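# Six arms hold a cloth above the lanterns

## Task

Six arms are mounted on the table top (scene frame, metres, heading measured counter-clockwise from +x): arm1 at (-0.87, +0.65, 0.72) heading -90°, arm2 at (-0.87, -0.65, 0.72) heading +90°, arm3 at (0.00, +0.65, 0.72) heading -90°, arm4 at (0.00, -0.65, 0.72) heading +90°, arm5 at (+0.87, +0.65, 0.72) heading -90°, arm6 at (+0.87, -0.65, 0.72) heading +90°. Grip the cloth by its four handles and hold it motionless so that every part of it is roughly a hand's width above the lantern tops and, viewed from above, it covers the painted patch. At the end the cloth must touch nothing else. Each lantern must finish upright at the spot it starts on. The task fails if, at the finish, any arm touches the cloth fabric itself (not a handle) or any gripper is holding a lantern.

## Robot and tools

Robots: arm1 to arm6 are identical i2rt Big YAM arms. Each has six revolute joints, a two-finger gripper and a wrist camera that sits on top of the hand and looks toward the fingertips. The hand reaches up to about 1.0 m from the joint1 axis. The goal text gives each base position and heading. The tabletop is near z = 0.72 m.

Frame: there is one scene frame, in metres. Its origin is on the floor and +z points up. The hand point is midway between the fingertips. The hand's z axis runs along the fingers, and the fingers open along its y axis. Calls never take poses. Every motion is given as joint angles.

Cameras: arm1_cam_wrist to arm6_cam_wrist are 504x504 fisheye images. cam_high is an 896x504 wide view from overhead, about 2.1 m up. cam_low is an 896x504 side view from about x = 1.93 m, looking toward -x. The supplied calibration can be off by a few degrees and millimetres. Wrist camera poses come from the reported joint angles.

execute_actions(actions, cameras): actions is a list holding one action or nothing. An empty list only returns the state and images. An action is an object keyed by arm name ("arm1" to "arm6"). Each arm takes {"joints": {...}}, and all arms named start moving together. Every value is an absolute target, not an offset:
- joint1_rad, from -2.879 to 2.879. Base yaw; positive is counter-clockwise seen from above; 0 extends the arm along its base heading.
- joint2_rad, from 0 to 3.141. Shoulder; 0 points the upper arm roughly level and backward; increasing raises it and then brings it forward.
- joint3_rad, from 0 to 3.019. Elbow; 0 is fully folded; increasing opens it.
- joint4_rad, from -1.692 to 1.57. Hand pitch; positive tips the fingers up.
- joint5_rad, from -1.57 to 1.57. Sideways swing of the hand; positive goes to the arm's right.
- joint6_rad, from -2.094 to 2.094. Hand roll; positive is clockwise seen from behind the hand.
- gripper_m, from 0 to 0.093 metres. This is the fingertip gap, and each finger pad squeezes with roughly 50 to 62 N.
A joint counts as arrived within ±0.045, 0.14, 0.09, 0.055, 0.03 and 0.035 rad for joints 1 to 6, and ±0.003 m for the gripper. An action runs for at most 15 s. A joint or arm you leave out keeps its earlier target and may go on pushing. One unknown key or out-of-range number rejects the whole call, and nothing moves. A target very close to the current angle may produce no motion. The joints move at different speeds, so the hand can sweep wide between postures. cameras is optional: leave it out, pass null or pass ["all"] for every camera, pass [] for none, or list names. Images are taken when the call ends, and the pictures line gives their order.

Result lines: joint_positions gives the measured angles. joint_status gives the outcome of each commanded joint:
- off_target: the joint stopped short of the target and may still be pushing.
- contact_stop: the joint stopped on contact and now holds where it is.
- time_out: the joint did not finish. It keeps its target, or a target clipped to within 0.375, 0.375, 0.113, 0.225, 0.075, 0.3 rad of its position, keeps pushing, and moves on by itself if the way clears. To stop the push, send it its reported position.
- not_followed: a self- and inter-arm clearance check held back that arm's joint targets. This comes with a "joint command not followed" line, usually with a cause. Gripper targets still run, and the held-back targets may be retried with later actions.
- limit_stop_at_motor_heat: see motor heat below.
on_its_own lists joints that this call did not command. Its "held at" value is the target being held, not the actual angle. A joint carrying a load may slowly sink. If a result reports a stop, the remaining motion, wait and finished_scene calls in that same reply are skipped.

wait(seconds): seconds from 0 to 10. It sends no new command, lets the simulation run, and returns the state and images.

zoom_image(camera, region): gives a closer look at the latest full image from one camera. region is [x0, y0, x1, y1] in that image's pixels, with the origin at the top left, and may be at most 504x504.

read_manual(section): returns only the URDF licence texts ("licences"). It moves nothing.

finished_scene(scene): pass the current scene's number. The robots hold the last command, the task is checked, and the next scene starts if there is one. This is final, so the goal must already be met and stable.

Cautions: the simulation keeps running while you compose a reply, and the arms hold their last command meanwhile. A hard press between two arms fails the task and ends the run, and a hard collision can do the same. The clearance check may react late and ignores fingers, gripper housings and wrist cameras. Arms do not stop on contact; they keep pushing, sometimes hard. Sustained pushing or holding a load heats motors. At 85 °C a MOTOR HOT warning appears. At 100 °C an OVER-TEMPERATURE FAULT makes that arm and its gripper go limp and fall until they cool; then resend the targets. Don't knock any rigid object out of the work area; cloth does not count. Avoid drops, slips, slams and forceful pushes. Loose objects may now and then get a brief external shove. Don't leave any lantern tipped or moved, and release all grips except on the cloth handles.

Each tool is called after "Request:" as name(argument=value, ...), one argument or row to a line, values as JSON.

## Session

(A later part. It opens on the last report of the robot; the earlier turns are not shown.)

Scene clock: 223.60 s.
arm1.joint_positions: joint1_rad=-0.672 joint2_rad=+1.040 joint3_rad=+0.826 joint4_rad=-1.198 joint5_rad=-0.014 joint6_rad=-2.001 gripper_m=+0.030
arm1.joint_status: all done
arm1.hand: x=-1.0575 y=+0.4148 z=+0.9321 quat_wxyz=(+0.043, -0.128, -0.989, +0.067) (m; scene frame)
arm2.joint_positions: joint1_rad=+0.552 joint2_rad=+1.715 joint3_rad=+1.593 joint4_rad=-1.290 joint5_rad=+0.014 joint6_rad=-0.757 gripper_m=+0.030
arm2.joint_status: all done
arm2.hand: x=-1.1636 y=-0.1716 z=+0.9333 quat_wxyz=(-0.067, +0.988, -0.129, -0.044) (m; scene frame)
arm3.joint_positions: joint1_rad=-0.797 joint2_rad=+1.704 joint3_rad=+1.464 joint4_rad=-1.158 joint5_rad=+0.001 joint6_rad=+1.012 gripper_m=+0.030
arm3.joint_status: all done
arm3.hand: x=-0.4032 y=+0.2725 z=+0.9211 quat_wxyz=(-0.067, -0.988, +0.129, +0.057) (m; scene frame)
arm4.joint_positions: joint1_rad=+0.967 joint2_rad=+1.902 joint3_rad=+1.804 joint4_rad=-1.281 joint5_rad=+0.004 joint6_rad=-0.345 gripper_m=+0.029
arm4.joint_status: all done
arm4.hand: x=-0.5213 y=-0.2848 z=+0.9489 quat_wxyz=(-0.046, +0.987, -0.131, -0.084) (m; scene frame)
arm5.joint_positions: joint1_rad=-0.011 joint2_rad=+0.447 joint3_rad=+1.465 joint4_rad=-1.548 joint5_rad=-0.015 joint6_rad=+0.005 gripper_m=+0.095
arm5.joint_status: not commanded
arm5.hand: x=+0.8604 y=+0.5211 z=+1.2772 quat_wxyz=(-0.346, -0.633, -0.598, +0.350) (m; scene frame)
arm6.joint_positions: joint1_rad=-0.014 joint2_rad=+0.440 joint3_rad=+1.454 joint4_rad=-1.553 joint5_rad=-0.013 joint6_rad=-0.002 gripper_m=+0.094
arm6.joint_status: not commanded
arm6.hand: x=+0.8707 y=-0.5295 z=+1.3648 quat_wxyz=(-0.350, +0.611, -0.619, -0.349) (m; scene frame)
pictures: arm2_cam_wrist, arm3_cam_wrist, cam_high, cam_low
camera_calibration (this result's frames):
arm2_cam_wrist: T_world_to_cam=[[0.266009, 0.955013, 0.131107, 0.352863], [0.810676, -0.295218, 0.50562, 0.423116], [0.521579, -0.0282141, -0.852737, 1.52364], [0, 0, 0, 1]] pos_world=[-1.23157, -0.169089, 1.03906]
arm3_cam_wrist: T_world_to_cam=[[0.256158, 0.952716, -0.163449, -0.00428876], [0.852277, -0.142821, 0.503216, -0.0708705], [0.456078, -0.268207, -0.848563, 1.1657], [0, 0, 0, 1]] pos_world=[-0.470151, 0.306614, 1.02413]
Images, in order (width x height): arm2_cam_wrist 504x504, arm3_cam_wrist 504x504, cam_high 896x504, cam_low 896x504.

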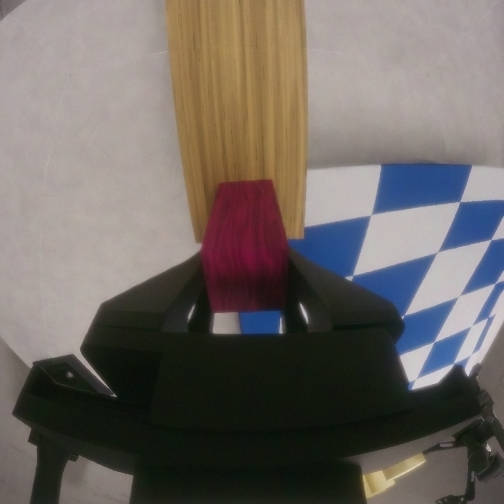

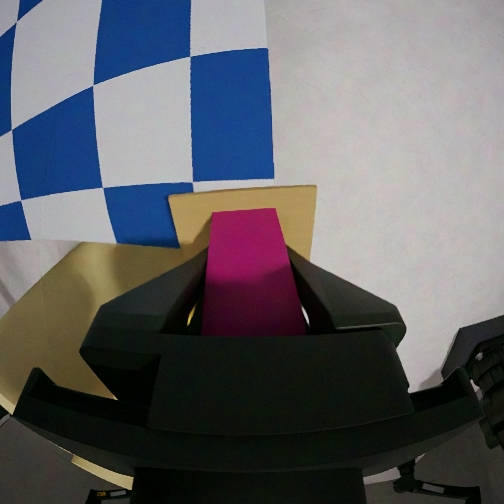

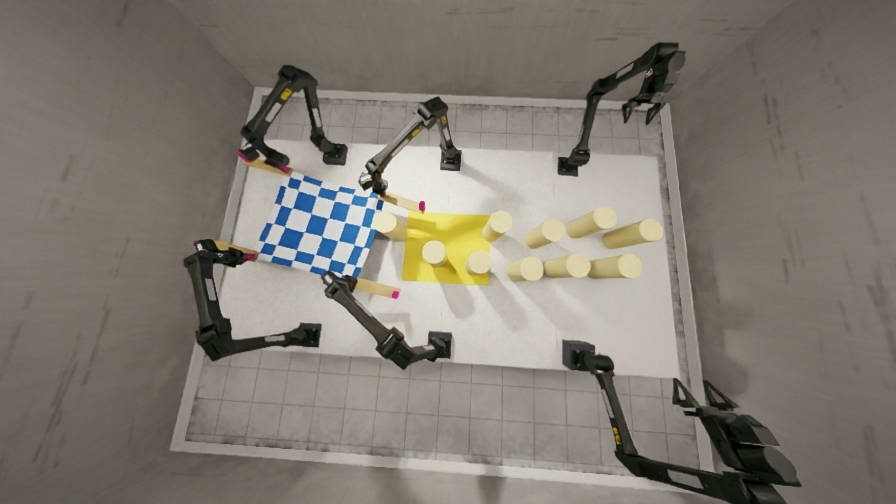

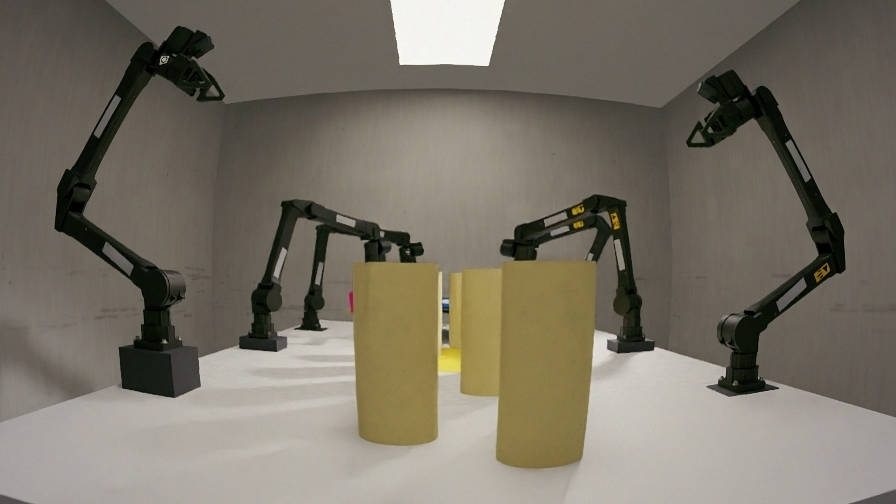

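Request:
execute_actions(
  actions=[
    {"arm1":{"joints":{"joint2_rad":0.949,"joint3_rad":1.295,"joint4_rad":-1.545}},"arm2":{"joints":{"joint2_rad":1.623,"joint3_rad":1.987,"joint4_rad":-1.53}},"arm3":{"joints":{"joint2_rad":1.563,"joint3_rad":1.8,"joint4_rad":-1.41}},"arm4":{"joints":{"joint2_rad":1.78,"joint3_rad":2.075,"joint4_rad":-1.445}}},
  ],
  cameras=["cam_high","cam_low","arm3_cam_wrist","arm4_cam_wrist"],
)

Scene clock: 230.67 s.
arm1.joint_positions: joint1_rad=-0.672 joint2_rad=+0.951 joint3_rad=+1.247 joint4_rad=-1.539 joint5_rad=-0.011 joint6_rad=-2.001 gripper_m=+0.030
arm1.joint_status: all done
arm1.hand: x=-1.0559 y=+0.4126 z=+1.1210 quat_wxyz=(+0.089, -0.125, -0.979, +0.137) (m; scene frame)
arm2.joint_positions: joint1_rad=+0.546 joint2_rad=+1.618 joint3_rad=+1.946 joint4_rad=-1.523 joint5_rad=+0.016 joint6_rad=-0.757 gripper_m=+0.030
arm2.joint_status: all done
arm2.hand: x=-1.1599 y=-0.1719 z=+1.1270 quat_wxyz=(-0.150, +0.974, -0.131, -0.112) (m; scene frame)
arm3.joint_positions: joint1_rad=-0.797 joint2_rad=+1.568 joint3_rad=+1.763 joint4_rad=-1.388 joint5_rad=+0.001 joint6_rad=+1.012 gripper_m=+0.030
arm3.joint_status: all done
arm3.hand: x=-0.4037 y=+0.2720 z=+1.1121 quat_wxyz=(-0.145, -0.974, +0.127, +0.121) (m; scene frame)
arm4.joint_positions: joint1_rad=+0.967 joint2_rad=+1.767 joint3_rad=+2.048 joint4_rad=-1.433 joint5_rad=+0.003 joint6_rad=-0.345 gripper_m=+0.029
arm4.joint_status: all done
arm4.hand: x=-0.5155 y=-0.2888 z=+1.1311 quat_wxyz=(-0.097, +0.970, -0.129, -0.184) (m; scene frame)
arm5.joint_positions: joint1_rad=-0.011 joint2_rad=+0.447 joint3_rad=+1.465 joint4_rad=-1.548 joint5_rad=-0.015 joint6_rad=+0.005 gripper_m=+0.095
arm5.joint_status: not commanded
arm5.hand: x=+0.8604 y=+0.5211 z=+1.2772 quat_wxyz=(-0.346, -0.633, -0.598, +0.350) (m; scene frame)
arm6.joint_positions: joint1_rad=-0.014 joint2_rad=+0.440 joint3_rad=+1.454 joint4_rad=-1.553 joint5_rad=-0.013 joint6_rad=-0.002 gripper_m=+0.094
arm6.joint_status: not commanded
arm6.hand: x=+0.8707 y=-0.5295 z=+1.3648 quat_wxyz=(-0.350, +0.611, -0.619, -0.349) (m; scene frame)
pictures: arm3_cam_wrist, arm4_cam_wrist, cam_high, cam_low
camera_calibration (this result's frames):
arm3_cam_wrist: T_world_to_cam=[[0.219272, 0.918057, -0.330289, 0.207648], [0.918852, -0.0804801, 0.386307, -0.0267006], [0.328071, -0.388193, -0.861206, 1.32284], [0, 0, 0, 1]] pos_world=[-0.454981, 0.320734, 1.21813]
arm4_cam_wrist: T_world_to_cam=[[0.286738, 0.948985, 0.131186, 0.274829], [0.92579, -0.309699, 0.216793, 0.148098], [0.246361, 0.0592878, -0.967363, 1.35967], [0, 0, 0, 1]] pos_world=[-0.550881, -0.295554, 1.24713]
Images, in order (width x height): arm3_cam_wrist 504x504, arm4_cam_wrist 504x504, cam_high 896x504, cam_low 896x504.

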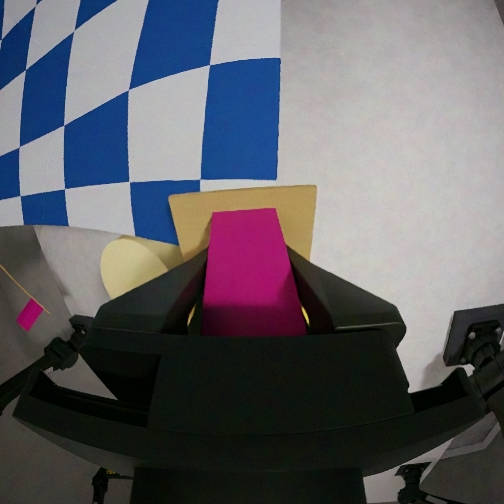

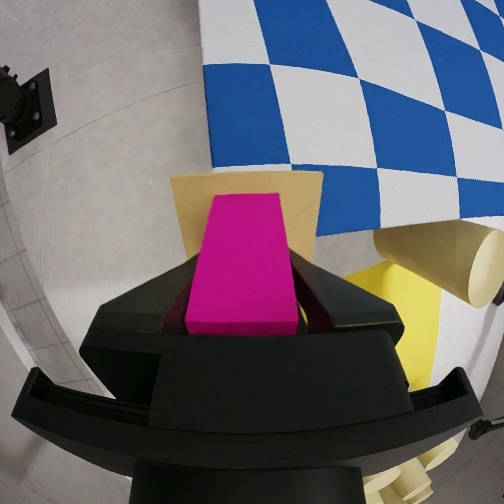

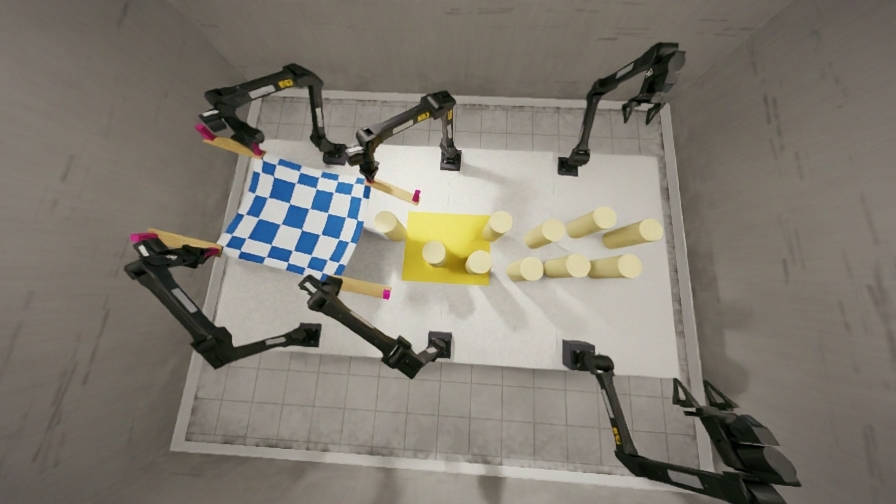

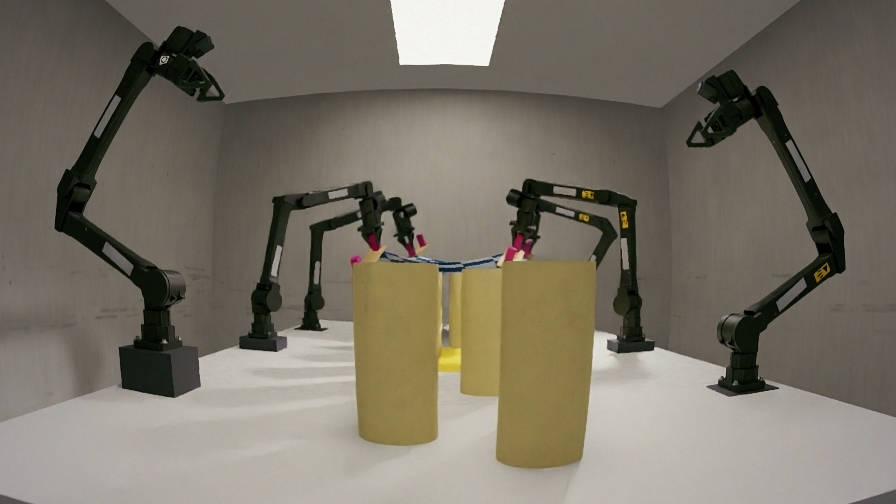

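Request:
zoom_image(
  camera="cam_low",
  region=[330, 190, 570, 310],
)

Region (330, 190, 570, 310) of cam_low's 896x504 image, scaled by 2.100, with more detail than that image has.

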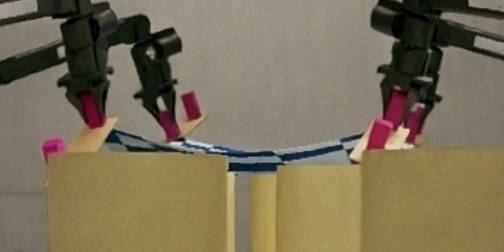

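Request:
execute_actions(
  actions=[
    {"arm1":{"joints":{"joint1_rad":-0.73,"joint2_rad":0.933,"joint3_rad":1.361,"joint4_rad":-1.575,"joint6_rad":-2.05}},"arm2":{"joints":{"joint1_rad":0.582,"joint2_rad":1.59,"joint3_rad":2.009,"joint4_rad":-1.496,"joint6_rad":-0.73}},"arm3":{"joints":{"joint1_rad":-0.783,"joint2_rad":1.551,"joint3_rad":1.87,"joint4_rad":-1.466,"joint6_rad":1.02}},"arm4":{"joints":{"joint1_rad":0.982,"joint2_rad":1.756,"joint3_rad":2.144,"joint4_rad":-1.5,"joint6_rad":-0.335}}},
  ],
  cameras=["cam_high","cam_low"],
)

Request:
zoom_image(
  camera="cam_low",
  region=[330, 190, 570, 310],
)

Scene clock: 275.60 s.
arm1.joint_positions: joint1_rad=-0.713 joint2_rad=+0.948 joint3_rad=+1.308 joint4_rad=-1.569 joint5_rad=-0.018 joint6_rad=-2.037 gripper_m=+0.030
arm1.joint_status: all done
arm1.hand: x=-1.0634 y=+0.4205 z=+1.1469 quat_wxyz=(+0.101, -0.126, -0.975, +0.150) (m; scene frame)
arm2.joint_positions: joint1_rad=+0.558 joint2_rad=+1.618 joint3_rad=+1.946 joint4_rad=-1.520 joint5_rad=+0.016 joint6_rad=-0.748 gripper_m=+0.030
arm2.joint_status: all done
arm2.hand: x=-1.1660 y=-0.1747 z=+1.1273 quat_wxyz=(-0.151, +0.973, -0.129, -0.114) (m; scene frame)
arm3.joint_positions: joint1_rad=-0.797 joint2_rad=+1.568 joint3_rad=+1.808 joint4_rad=-1.441 joint5_rad=+0.002 joint6_rad=+1.012 gripper_m=+0.030
arm3.joint_status: all done
arm3.hand: x=-0.3999 y=+0.2758 z=+1.1286 quat_wxyz=(-0.142, -0.974, +0.127, +0.119) (m; scene frame)
arm4.joint_positions: joint1_rad=+0.967 joint2_rad=+1.767 joint3_rad=+2.099 joint4_rad=-1.481 joint5_rad=+0.003 joint6_rad=-0.342 gripper_m=+0.029
arm4.joint_status: all done
arm4.hand: x=-0.5111 y=-0.2918 z=+1.1500 quat_wxyz=(-0.097, +0.969, -0.131, -0.185) (m; scene frame)
arm5.joint_positions: joint1_rad=-0.011 joint2_rad=+0.447 joint3_rad=+1.465 joint4_rad=-1.548 joint5_rad=-0.015 joint6_rad=+0.005 gripper_m=+0.095
arm5.joint_status: not commanded
arm5.hand: x=+0.8604 y=+0.5211 z=+1.2772 quat_wxyz=(-0.346, -0.633, -0.598, +0.350) (m; scene frame)
arm6.joint_positions: joint1_rad=-0.014 joint2_rad=+0.440 joint3_rad=+1.454 joint4_rad=-1.553 joint5_rad=-0.013 joint6_rad=-0.002 gripper_m=+0.094
arm6.joint_status: not commanded
arm6.hand: x=+0.8707 y=-0.5295 z=+1.3648 quat_wxyz=(-0.350, +0.611, -0.619, -0.349) (m; scene frame)
pictures: cam_high, cam_low
Images, in order (width x height): cam_high 896x504, cam_low 896x504.

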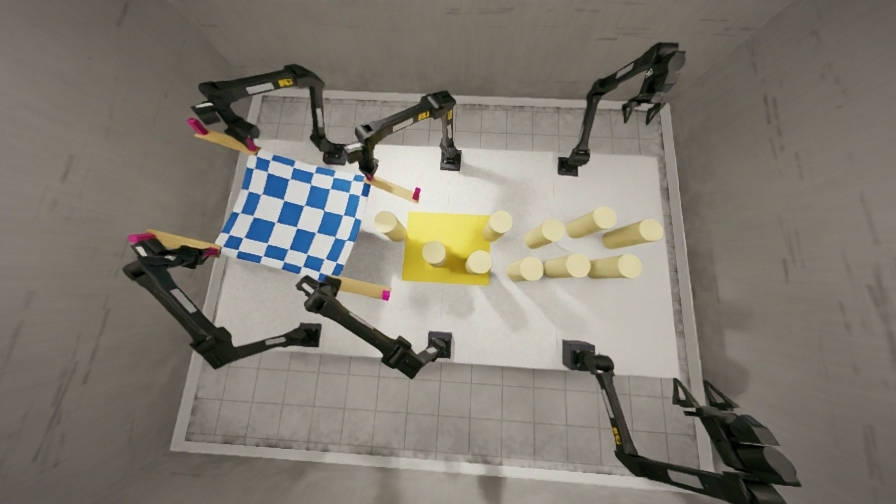

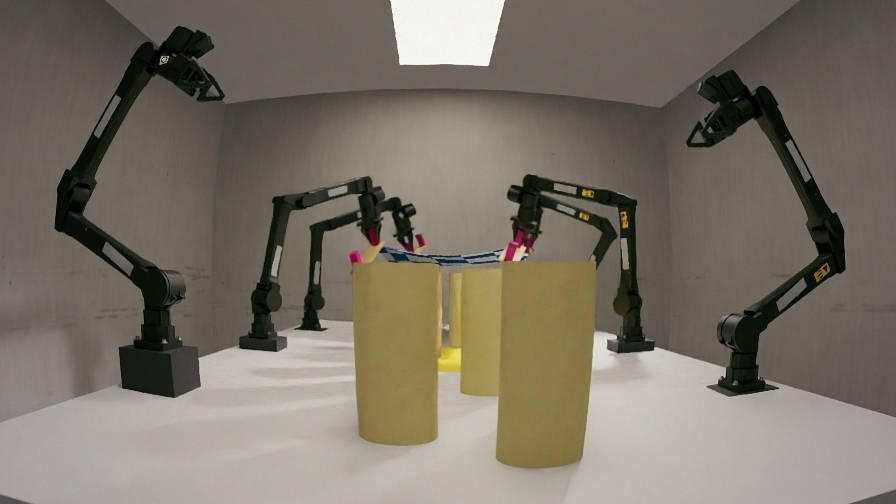

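Region (330, 190, 570, 310) of cam_low's 896x504 image, scaled by 2.100, with more detail than that image has.

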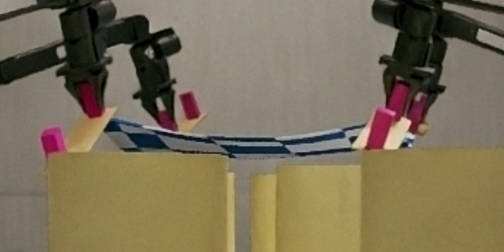

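Request:
execute_actions(
  actions=[
    {"arm1":{"joints":{"joint1_rad":-0.215,"joint2_rad":0.755,"joint3_rad":1.29,"joint4_rad":-1.61,"joint6_rad":-1.59}},"arm2":{"joints":{"joint1_rad":0.295,"joint2_rad":1.32,"joint3_rad":1.755,"joint4_rad":-1.507,"joint6_rad":-1.065}},"arm3":{"joints":{"joint1_rad":-0.562,"joint2_rad":1.243,"joint3_rad":1.582,"joint4_rad":-1.449,"joint6_rad":1.205}},"arm4":{"joints":{"joint1_rad":0.776,"joint2_rad":1.377,"joint3_rad":1.732,"joint4_rad":-1.465,"joint6_rad":-0.583}}},
  ],
  cameras=["cam_high","cam_low"],
)

Request:
zoom_image(
  camera="cam_low",
  region=[330, 190, 570, 310],
)

Scene clock: 305.00 s.
arm1.joint_positions: joint1_rad=-0.215 joint2_rad=+0.764 joint3_rad=+1.279 joint4_rad=-1.604 joint5_rad=-0.019 joint6_rad=-1.592 gripper_m=+0.030
arm1.joint_status: all done
arm1.hand: x=-0.9175 y=+0.4101 z=+1.1743 quat_wxyz=(+0.028, -0.098, -0.967, +0.234) (m; scene frame)
arm2.joint_positions: joint1_rad=+0.273 joint2_rad=+1.324 joint3_rad=+1.754 joint4_rad=-1.516 joint5_rad=+0.016 joint6_rad=-1.055 gripper_m=+0.030
arm2.joint_status: all done
arm2.hand: x=-0.9919 y=-0.2100 z=+1.1831 quat_wxyz=(-0.225, +0.963, -0.118, -0.085) (m; scene frame)
arm3.joint_positions: joint1_rad=-0.563 joint2_rad=+1.252 joint3_rad=+1.584 joint4_rad=-1.439 joint5_rad=+0.009 joint6_rad=+1.187 gripper_m=+0.030
arm3.joint_status: all done
arm3.hand: x=-0.2420 y=+0.2852 z=+1.1729 quat_wxyz=(-0.202, -0.968, +0.098, +0.112) (m; scene frame)
arm4.joint_positions: joint1_rad=+0.766 joint2_rad=+1.376 joint3_rad=+1.727 joint4_rad=-1.459 joint5_rad=+0.002 joint6_rad=-0.565 gripper_m=+0.029
arm4.joint_status: all done
arm4.hand: x=-0.3327 y=-0.2986 z=+1.1875 quat_wxyz=(-0.146, +0.966, -0.120, -0.176) (m; scene frame)
arm5.joint_positions: joint1_rad=-0.011 joint2_rad=+0.447 joint3_rad=+1.465 joint4_rad=-1.548 joint5_rad=-0.015 joint6_rad=+0.005 gripper_m=+0.095
arm5.joint_status: not commanded
arm5.hand: x=+0.8604 y=+0.5211 z=+1.2772 quat_wxyz=(-0.346, -0.633, -0.598, +0.350) (m; scene frame)
arm6.joint_positions: joint1_rad=-0.014 joint2_rad=+0.440 joint3_rad=+1.454 joint4_rad=-1.553 joint5_rad=-0.013 joint6_rad=-0.002 gripper_m=+0.094
arm6.joint_status: not commanded
arm6.hand: x=+0.8707 y=-0.5295 z=+1.3648 quat_wxyz=(-0.350, +0.611, -0.619, -0.349) (m; scene frame)
pictures: cam_high, cam_low
Images, in order (width x height): cam_high 896x504, cam_low 896x504.

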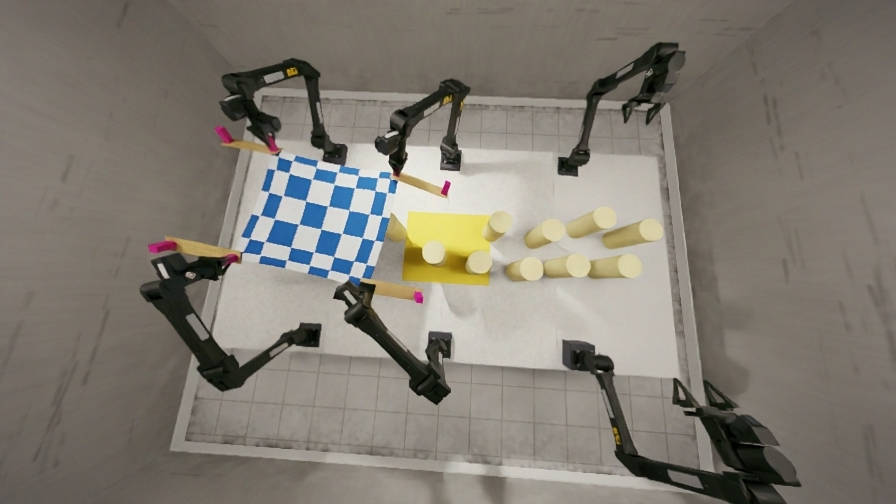

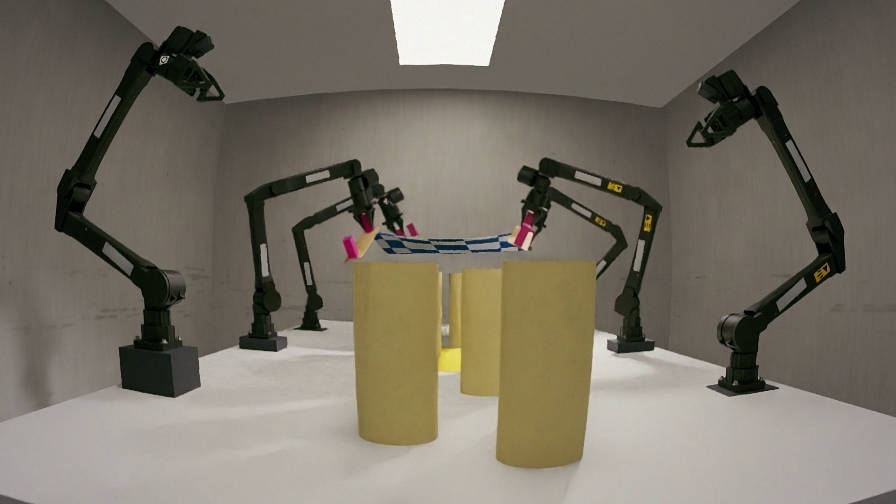

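Region (330, 190, 570, 310) of cam_low's 896x504 image, scaled by 2.100, with more detail than that image has.

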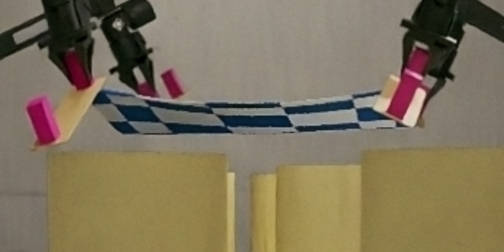

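Request:
execute_actions(
  actions=[
    {"arm1":{"joints":{"joint1_rad":0.338,"joint2_rad":0.845,"joint3_rad":1.32,"joint4_rad":-1.566,"joint6_rad":-1.085}},"arm2":{"joints":{"joint1_rad":-0.08,"joint2_rad":1.215,"joint3_rad":1.64,"joint4_rad":-1.523,"joint6_rad":-1.485}},"arm3":{"joints":{"joint1_rad":-0.232,"joint2_rad":1.08,"joint3_rad":1.438,"joint4_rad":-1.488,"joint6_rad":1.495}},"arm4":{"joints":{"joint1_rad":0.46,"joint2_rad":1.13,"joint3_rad":1.497,"joint4_rad":-1.502,"joint6_rad":-0.955}}},
  ],
  cameras=["cam_high","cam_low"],
)

Scene clock: 310.27 s.
arm1.joint_positions: joint1_rad=+0.335 joint2_rad=+0.867 joint3_rad=+1.279 joint4_rad=-1.566 joint5_rad=-0.011 joint6_rad=-1.088 gripper_m=+0.030
arm1.joint_status: all done
arm1.hand: x=-0.7767 y=+0.3824 z=+1.1517 quat_wxyz=(-0.079, -0.079, -0.977, +0.184) (m; scene frame)
arm2.joint_positions: joint1_rad=-0.089 joint2_rad=+1.236 joint3_rad=+1.637 joint4_rad=-1.516 joint5_rad=+0.015 joint6_rad=-1.476 gripper_m=+0.030
arm2.joint_status: all done
arm2.hand: x=-0.8315 y=-0.2306 z=+1.1657 quat_wxyz=(-0.226, +0.970, -0.089, +0.007) (m; scene frame)
arm3.joint_positions: joint1_rad=-0.241 joint2_rad=+1.091 joint3_rad=+1.439 joint4_rad=-1.469 joint5_rad=+0.010 joint6_rad=+1.477 gripper_m=+0.030
arm3.joint_status: all done
arm3.hand: x=-0.0975 y=+0.2903 z=+1.1632 quat_wxyz=(-0.219, -0.971, +0.083, +0.046) (m; scene frame)
arm4.joint_positions: joint1_rad=+0.455 joint2_rad=+1.129 joint3_rad=+1.493 joint4_rad=-1.486 joint5_rad=+0.000 joint6_rad=-0.935 gripper_m=+0.029
arm4.joint_status: all done
arm4.hand: x=-0.1667 y=-0.3028 z=+1.1776 quat_wxyz=(-0.190, +0.971, -0.091, -0.115) (m; scene frame)
arm5.joint_positions: joint1_rad=-0.011 joint2_rad=+0.447 joint3_rad=+1.465 joint4_rad=-1.548 joint5_rad=-0.015 joint6_rad=+0.005 gripper_m=+0.095
arm5.joint_status: not commanded
arm5.hand: x=+0.8604 y=+0.5211 z=+1.2772 quat_wxyz=(-0.346, -0.633, -0.598, +0.350) (m; scene frame)
arm6.joint_positions: joint1_rad=-0.014 joint2_rad=+0.440 joint3_rad=+1.454 joint4_rad=-1.553 joint5_rad=-0.013 joint6_rad=-0.002 gripper_m=+0.094
arm6.joint_status: not commanded
arm6.hand: x=+0.8707 y=-0.5295 z=+1.3648 quat_wxyz=(-0.350, +0.611, -0.619, -0.349) (m; scene frame)
pictures: cam_high, cam_low
Images, in order (width x height): cam_high 896x504, cam_low 896x504.

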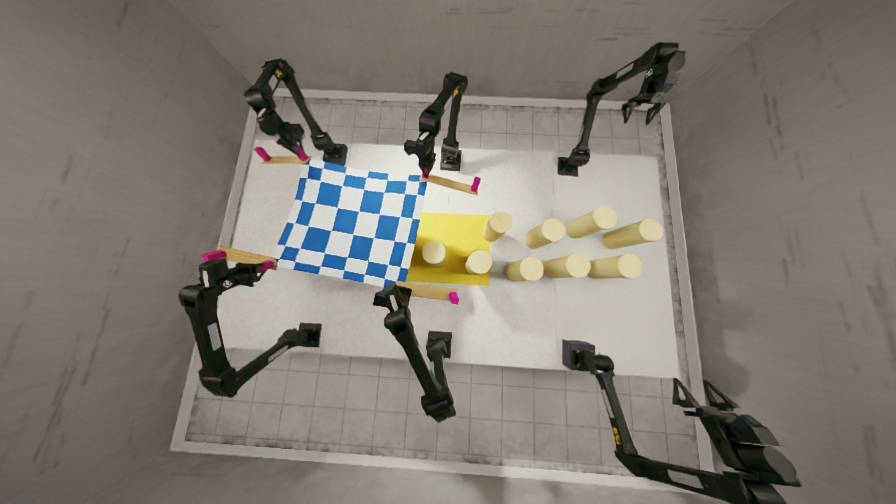

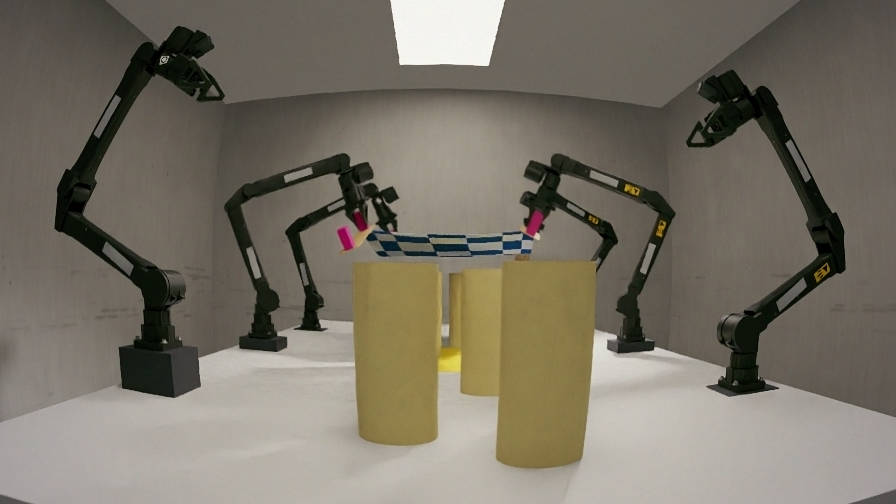

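Request:
execute_actions(
  actions=[
    {"arm1":{"joints":{"joint1_rad":0.704,"joint2_rad":1.052,"joint3_rad":1.44,"joint4_rad":-1.461,"joint6_rad":-0.77}},"arm2":{"joints":{"joint1_rad":-0.467,"joint2_rad":1.262,"joint3_rad":1.712,"joint4_rad":-1.514,"joint6_rad":-1.925}},"arm3":{"joints":{"joint1_rad":0.175,"joint2_rad":1.045,"joint3_rad":1.41,"joint4_rad":-1.499,"joint6_rad":1.85}},"arm4":{"joints":{"joint1_rad":0.012,"joint2_rad":1.03,"joint3_rad":1.425,"joint4_rad":-1.536,"joint6_rad":-1.455}}},
  ],
  cameras=["cam_high","cam_low"],
)

Scene clock: 316.43 s.
arm1.joint_positions: joint1_rad=+0.701 joint2_rad=+1.076 joint3_rad=+1.401 joint4_rad=-1.462 joint5_rad=-0.002 joint6_rad=-0.773 gripper_m=+0.030
arm1.joint_status: all done
arm1.hand: x=-0.6329 y=+0.3614 z=+1.1529 quat_wxyz=(-0.139, -0.055, -0.977, +0.154) (m; scene frame)
arm2.joint_positions: joint1_rad=-0.476 joint2_rad=+1.270 joint3_rad=+1.650 joint4_rad=-1.512 joint5_rad=+0.011 joint6_rad=-1.914 gripper_m=+0.030
arm2.joint_status: all done
arm2.hand: x=-0.6709 y=-0.2651 z=+1.1586 quat_wxyz=(-0.198, +0.974, -0.064, +0.091) (m; scene frame)
arm3.joint_positions: joint1_rad=+0.164 joint2_rad=+1.075 joint3_rad=+1.413 joint4_rad=-1.482 joint5_rad=+0.011 joint6_rad=+1.833 gripper_m=+0.030
arm3.joint_status: all done
arm3.hand: x=+0.0506 y=+0.2901 z=+1.1547 quat_wxyz=(-0.209, -0.975, +0.059, -0.036) (m; scene frame)
arm4.joint_positions: joint1_rad=+0.019 joint2_rad=+1.046 joint3_rad=+1.415 joint4_rad=-1.526 joint5_rad=-0.003 joint6_rad=-1.434 gripper_m=+0.029
arm4.joint_status: all done
arm4.hand: x=-0.0046 y=-0.3037 z=+1.1661 quat_wxyz=(-0.204, +0.977, -0.060, -0.017) (m; scene frame)
arm5.joint_positions: joint1_rad=-0.011 joint2_rad=+0.447 joint3_rad=+1.465 joint4_rad=-1.548 joint5_rad=-0.015 joint6_rad=+0.005 gripper_m=+0.095
arm5.joint_status: not commanded
arm5.hand: x=+0.8604 y=+0.5211 z=+1.2772 quat_wxyz=(-0.346, -0.633, -0.598, +0.350) (m; scene frame)
arm6.joint_positions: joint1_rad=-0.014 joint2_rad=+0.440 joint3_rad=+1.454 joint4_rad=-1.553 joint5_rad=-0.013 joint6_rad=-0.002 gripper_m=+0.094
arm6.joint_status: not commanded
arm6.hand: x=+0.8707 y=-0.5295 z=+1.3648 quat_wxyz=(-0.350, +0.611, -0.619, -0.349) (m; scene frame)
pictures: cam_high, cam_low
Images, in order (width x height): cam_high 896x504, cam_low 896x504.

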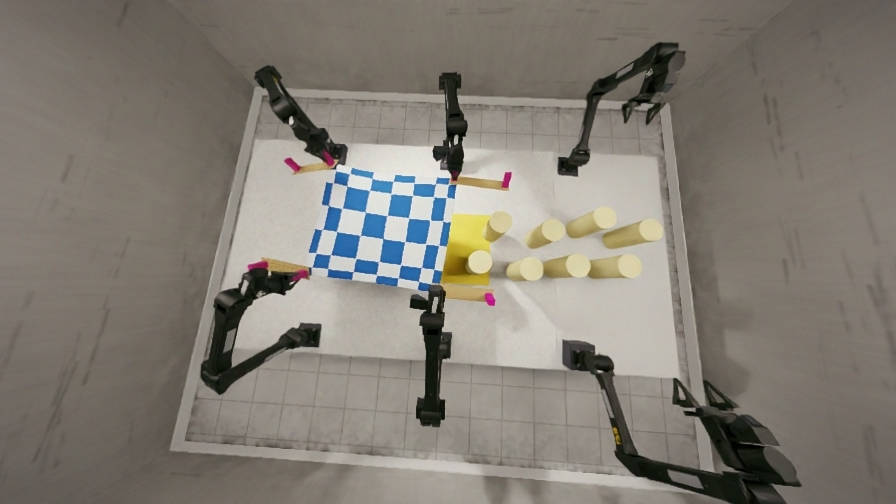

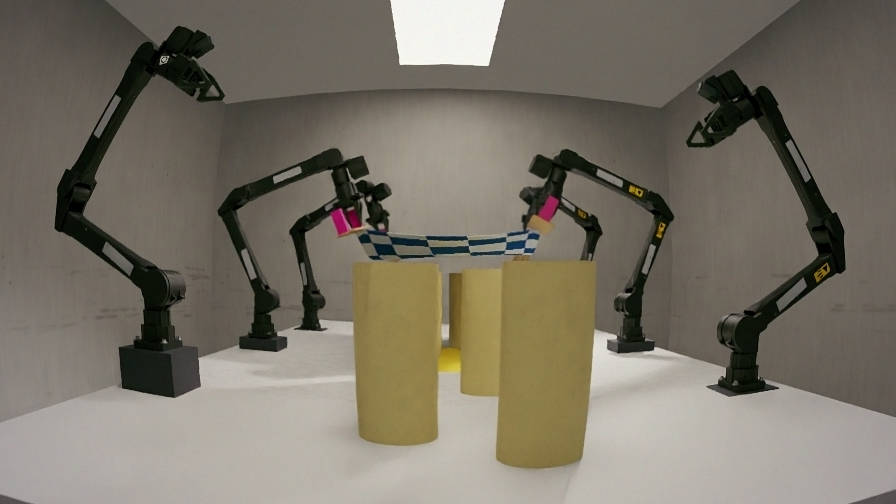

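Request:
execute_actions(
  actions=[
    {"arm1":{"joints":{"joint1_rad":0.908,"joint2_rad":1.35,"joint3_rad":1.68,"joint4_rad":-1.399,"joint6_rad":-0.615}},"arm2":{"joints":{"joint1_rad":-0.781,"joint2_rad":1.47,"joint3_rad":1.91,"joint4_rad":-1.507,"joint6_rad":-2.085}},"arm3":{"joints":{"joint1_rad":0.55,"joint2_rad":1.165,"joint3_rad":1.525,"joint4_rad":-1.465,"joint6_rad":2.085}},"arm4":{"joints":{"joint1_rad":-0.444,"joint2_rad":1.125,"joint3_rad":1.52,"joint4_rad":-1.505,"joint6_rad":-1.955}}},
  ],
  cameras=["cam_high","cam_low"],
)

Scene clock: 322.53 s.
arm1.joint_positions: joint1_rad=+0.909 joint2_rad=+1.379 joint3_rad=+1.629 joint4_rad=-1.397 joint5_rad=+0.000 joint6_rad=-0.619 gripper_m=+0.030
arm1.joint_status: all done
arm1.hand: x=-0.4859 y=+0.3400 z=+1.1417 quat_wxyz=(-0.161, -0.029, -0.979, +0.123) (m; scene frame)
arm2.joint_positions: joint1_rad=-0.786 joint2_rad=+1.500 joint3_rad=+1.851 joint4_rad=-1.503 joint5_rad=+0.005 joint6_rad=-2.076 gripper_m=+0.030
arm2.joint_status: all done
arm2.hand: x=-0.5016 y=-0.2813 z=+1.1470 quat_wxyz=(-0.166, +0.969, -0.136, +0.127) (m; scene frame)
arm3.joint_positions: joint1_rad=+0.541 joint2_rad=+1.187 joint3_rad=+1.454 joint4_rad=-1.478 joint5_rad=+0.015 joint6_rad=+2.070 gripper_m=+0.030
arm3.joint_status: all done
arm3.hand: x=+0.1964 y=+0.3036 z=+1.1337 quat_wxyz=(-0.160, -0.984, -0.009, -0.080) (m; scene frame)
arm4.joint_positions: joint1_rad=-0.437 joint2_rad=+1.133 joint3_rad=+1.468 joint4_rad=-1.509 joint5_rad=-0.009 joint6_rad=-1.933 gripper_m=+0.029
arm4.joint_status: all done
arm4.hand: x=+0.1611 y=-0.3071 z=+1.1621 quat_wxyz=(-0.182, +0.980, -0.038, +0.073) (m; scene frame)
arm5.joint_positions: joint1_rad=-0.011 joint2_rad=+0.447 joint3_rad=+1.465 joint4_rad=-1.548 joint5_rad=-0.015 joint6_rad=+0.005 gripper_m=+0.095
arm5.joint_status: not commanded
arm5.hand: x=+0.8604 y=+0.5211 z=+1.2772 quat_wxyz=(-0.346, -0.633, -0.598, +0.350) (m; scene frame)
arm6.joint_positions: joint1_rad=-0.014 joint2_rad=+0.440 joint3_rad=+1.454 joint4_rad=-1.553 joint5_rad=-0.013 joint6_rad=-0.002 gripper_m=+0.094
arm6.joint_status: not commanded
arm6.hand: x=+0.8707 y=-0.5295 z=+1.3648 quat_wxyz=(-0.350, +0.611, -0.619, -0.349) (m; scene frame)
pictures: cam_high, cam_low
Images, in order (width x height): cam_high 896x504, cam_low 896x504.

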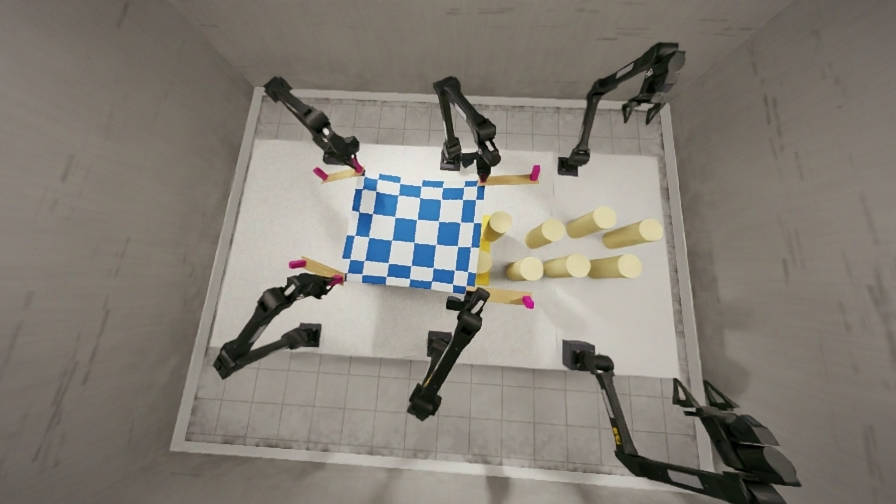

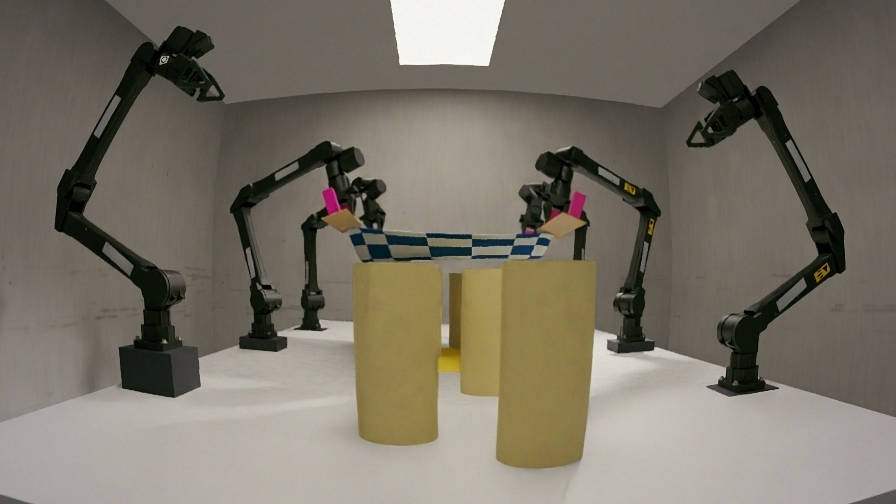

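Request:
execute_actions(
  actions=[
    {"arm1":{"joints":{"joint1_rad":1.022,"joint2_rad":1.697,"joint3_rad":2.095,"joint4_rad":-1.435,"joint6_rad":-0.548}},"arm2":{"joints":{"joint1_rad":-0.992,"joint2_rad":1.805,"joint3_rad":2.365,"joint4_rad":-1.587,"joint6_rad":-2.085}},"arm3":{"joints":{"joint1_rad":0.814,"joint2_rad":1.377,"joint3_rad":1.74,"joint4_rad":-1.415,"joint6_rad":2.085}},"arm4":{"joints":{"joint1_rad":-0.76,"joint2_rad":1.365,"joint3_rad":1.745,"joint4_rad":-1.466,"joint6_rad":-2.085}}},
  ],
)

Scene clock: 326.67 s.
arm1.joint_positions: joint1_rad=+1.013 joint2_rad=+1.728 joint3_rad=+2.040 joint4_rad=-1.419 joint5_rad=+0.000 joint6_rad=-0.552 gripper_m=+0.030
arm1.joint_status: all done
arm1.hand: x=-0.3434 y=+0.3079 z=+1.1449 quat_wxyz=(-0.187, -0.011, -0.975, +0.118) (m; scene frame)
arm2.joint_positions: joint1_rad=-0.996 joint2_rad=+1.833 joint3_rad=+2.308 joint4_rad=-1.564 joint5_rad=-0.003 joint6_rad=-2.080 gripper_m=+0.030
arm2.joint_status: all done
arm2.hand: x=-0.3354 y=-0.3007 z=+1.1625 quat_wxyz=(-0.176, +0.943, -0.232, +0.162) (m; scene frame)
arm3.joint_positions: joint1_rad=+0.804 joint2_rad=+1.397 joint3_rad=+1.667 joint4_rad=-1.439 joint5_rad=+0.017 joint6_rad=+2.073 gripper_m=+0.030
arm3.joint_status: all done
arm3.hand: x=+0.3427 y=+0.3025 z=+1.1459 quat_wxyz=(-0.165, -0.971, -0.136, -0.111) (m; scene frame)
arm4.joint_positions: joint1_rad=-0.759 joint2_rad=+1.383 joint3_rad=+1.691 joint4_rad=-1.475 joint5_rad=-0.010 joint6_rad=-2.068 gripper_m=+0.029
arm4.joint_status: all done
arm4.hand: x=+0.3302 y=-0.3034 z=+1.1659 quat_wxyz=(-0.164, +0.971, -0.129, +0.114) (m; scene frame)
arm5.joint_positions: joint1_rad=-0.011 joint2_rad=+0.447 joint3_rad=+1.465 joint4_rad=-1.548 joint5_rad=-0.015 joint6_rad=+0.005 gripper_m=+0.095
arm5.joint_status: not commanded
arm5.hand: x=+0.8604 y=+0.5211 z=+1.2772 quat_wxyz=(-0.346, -0.633, -0.598, +0.350) (m; scene frame)
arm6.joint_positions: joint1_rad=-0.014 joint2_rad=+0.440 joint3_rad=+1.454 joint4_rad=-1.553 joint5_rad=-0.013 joint6_rad=-0.002 gripper_m=+0.094
arm6.joint_status: not commanded
arm6.hand: x=+0.8707 y=-0.5295 z=+1.3648 quat_wxyz=(-0.350, +0.611, -0.619, -0.349) (m; scene frame)
pictures: arm1_cam_wrist, arm2_cam_wrist, arm3_cam_wrist, arm4_cam_wrist, arm5_cam_wrist, arm6_cam_wrist, cam_high, cam_low
camera_calibration (this result's frames):
arm1_cam_wrist: T_world_to_cam=[[-0.069967, -0.972831, 0.220692, 0.0256153], [-0.965017, 0.122047, 0.23205, -0.630686], [-0.25268, -0.196735, -0.947337, 1.18718], [0, 0, 0, 1]] pos_world=[-0.306853, 0.335453, 1.26536]
arm2_cam_wrist: T_world_to_cam=[[0.379681, 0.825522, 0.417558, -0.107995], [0.437854, -0.557958, 0.704959, -0.838118], [0.814939, -0.0848298, -0.573305, 1.03999], [0, 0, 0, 1]] pos_world=[-0.439549, -0.290261, 1.23216]
arm3_cam_wrist: T_world_to_cam=[[-0.211216, 0.907791, -0.362357, 0.214535], [0.604661, 0.412624, 0.681268, -1.10263], [0.767967, -0.0752083, -0.636059, 0.615425], [0, 0, 0, 1]] pos_world=[0.239404, 0.306503, 1.22037]
arm4_cam_wrist: T_world_to_cam=[[0.219407, 0.913832, 0.341719, -0.192258], [0.615431, -0.401412, 0.678316, -1.11029], [0.757037, 0.0614768, -0.650473, 0.648438], [0, 0, 0, 1]] pos_world=[0.234599, -0.309857, 1.24062]
Images, in order (width x height): arm1_cam_wrist 504x504, arm2_cam_wrist 504x504, arm3_cam_wrist 504x504, arm4_cam_wrist 504x504, arm5_cam_wrist 504x504, arm6_cam_wrist 504x504, cam_high 896x504, cam_low 896x504.

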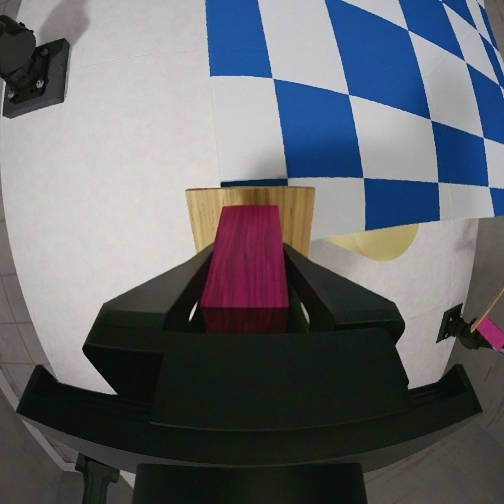

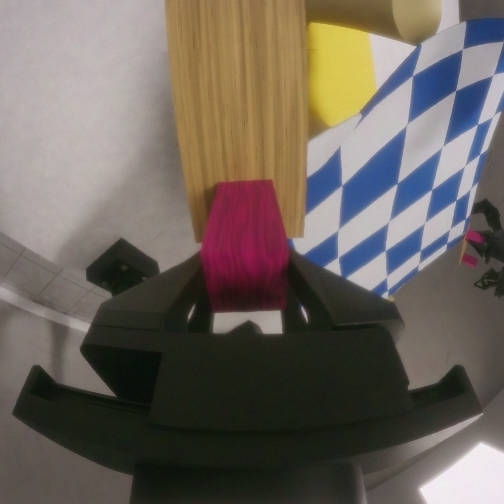

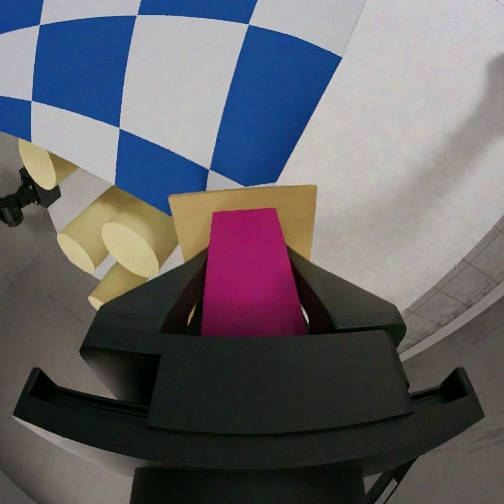

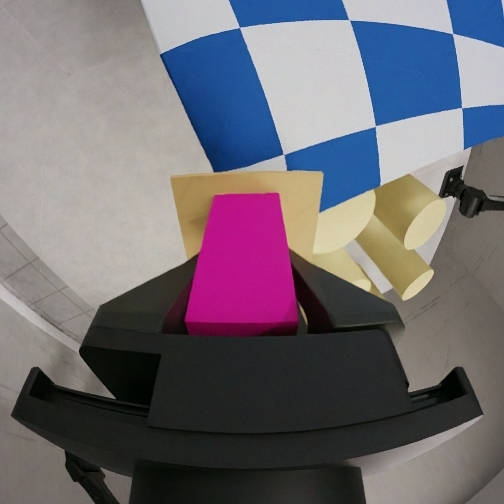

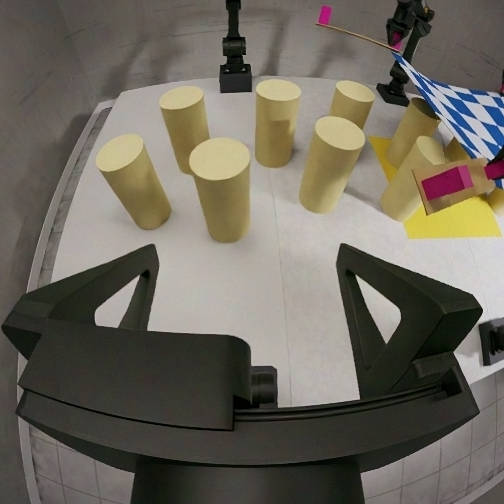

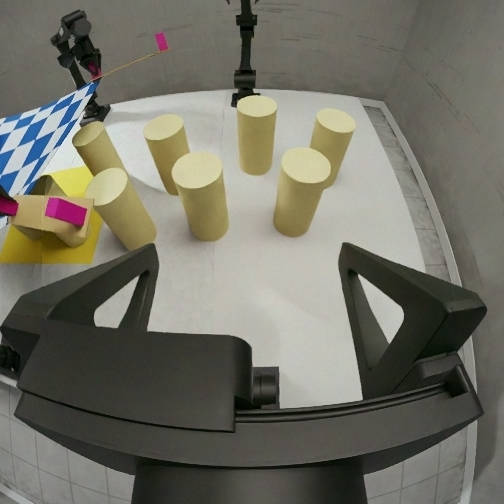

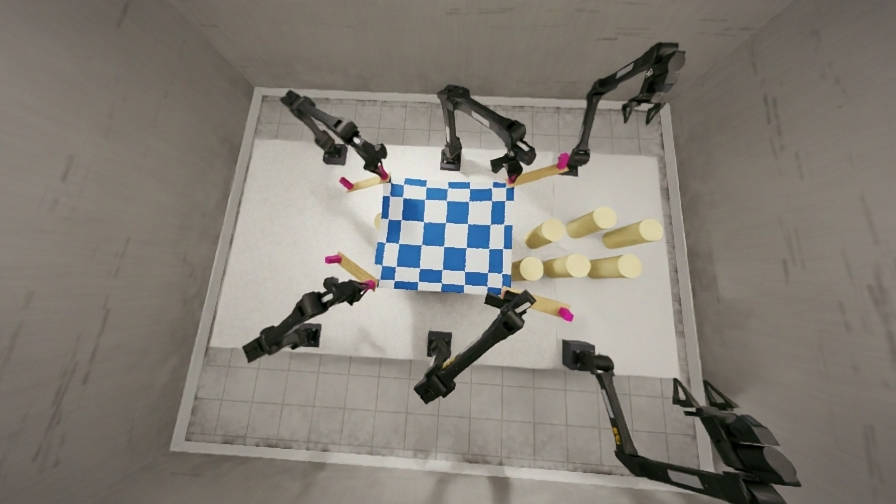

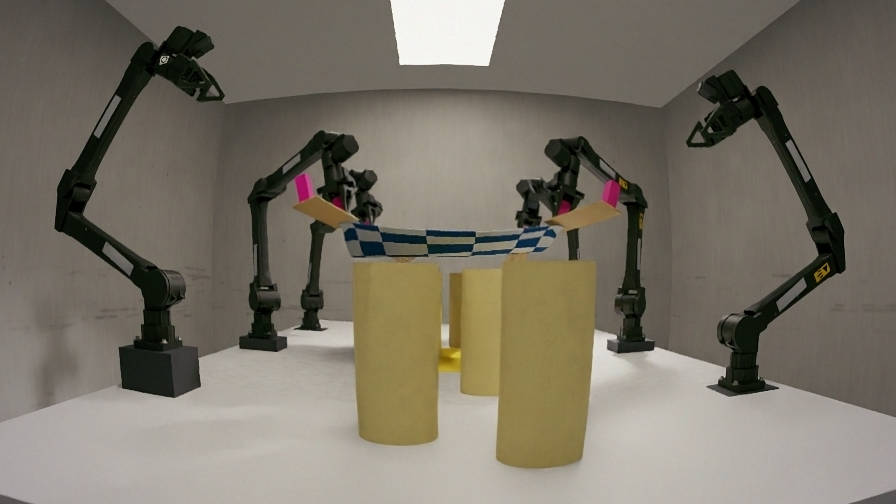

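Request:
zoom_image(
  camera="cam_low",
  region=[290, 170, 630, 300],
)

Request:
zoom_image(
  camera="arm2_cam_wrist",
  region=[150, 100, 400, 350],
)

Region (290, 170, 630, 300) of cam_low's 896x504 image, scaled by 1.482, with more detail than that image has; it fills the top 193 rows of this view, and the rest is white.

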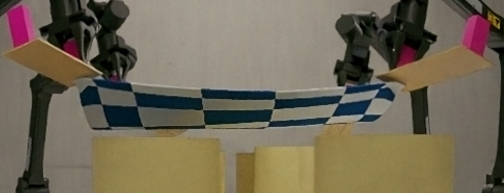

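Region (150, 100, 400, 350) of arm2_cam_wrist's 504x504 image, scaled by 2.016, with more detail than that image has.

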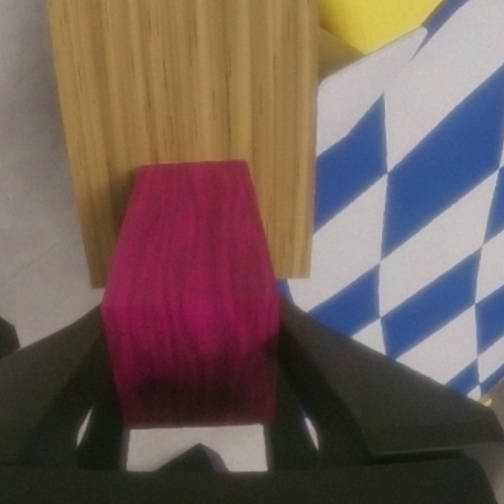

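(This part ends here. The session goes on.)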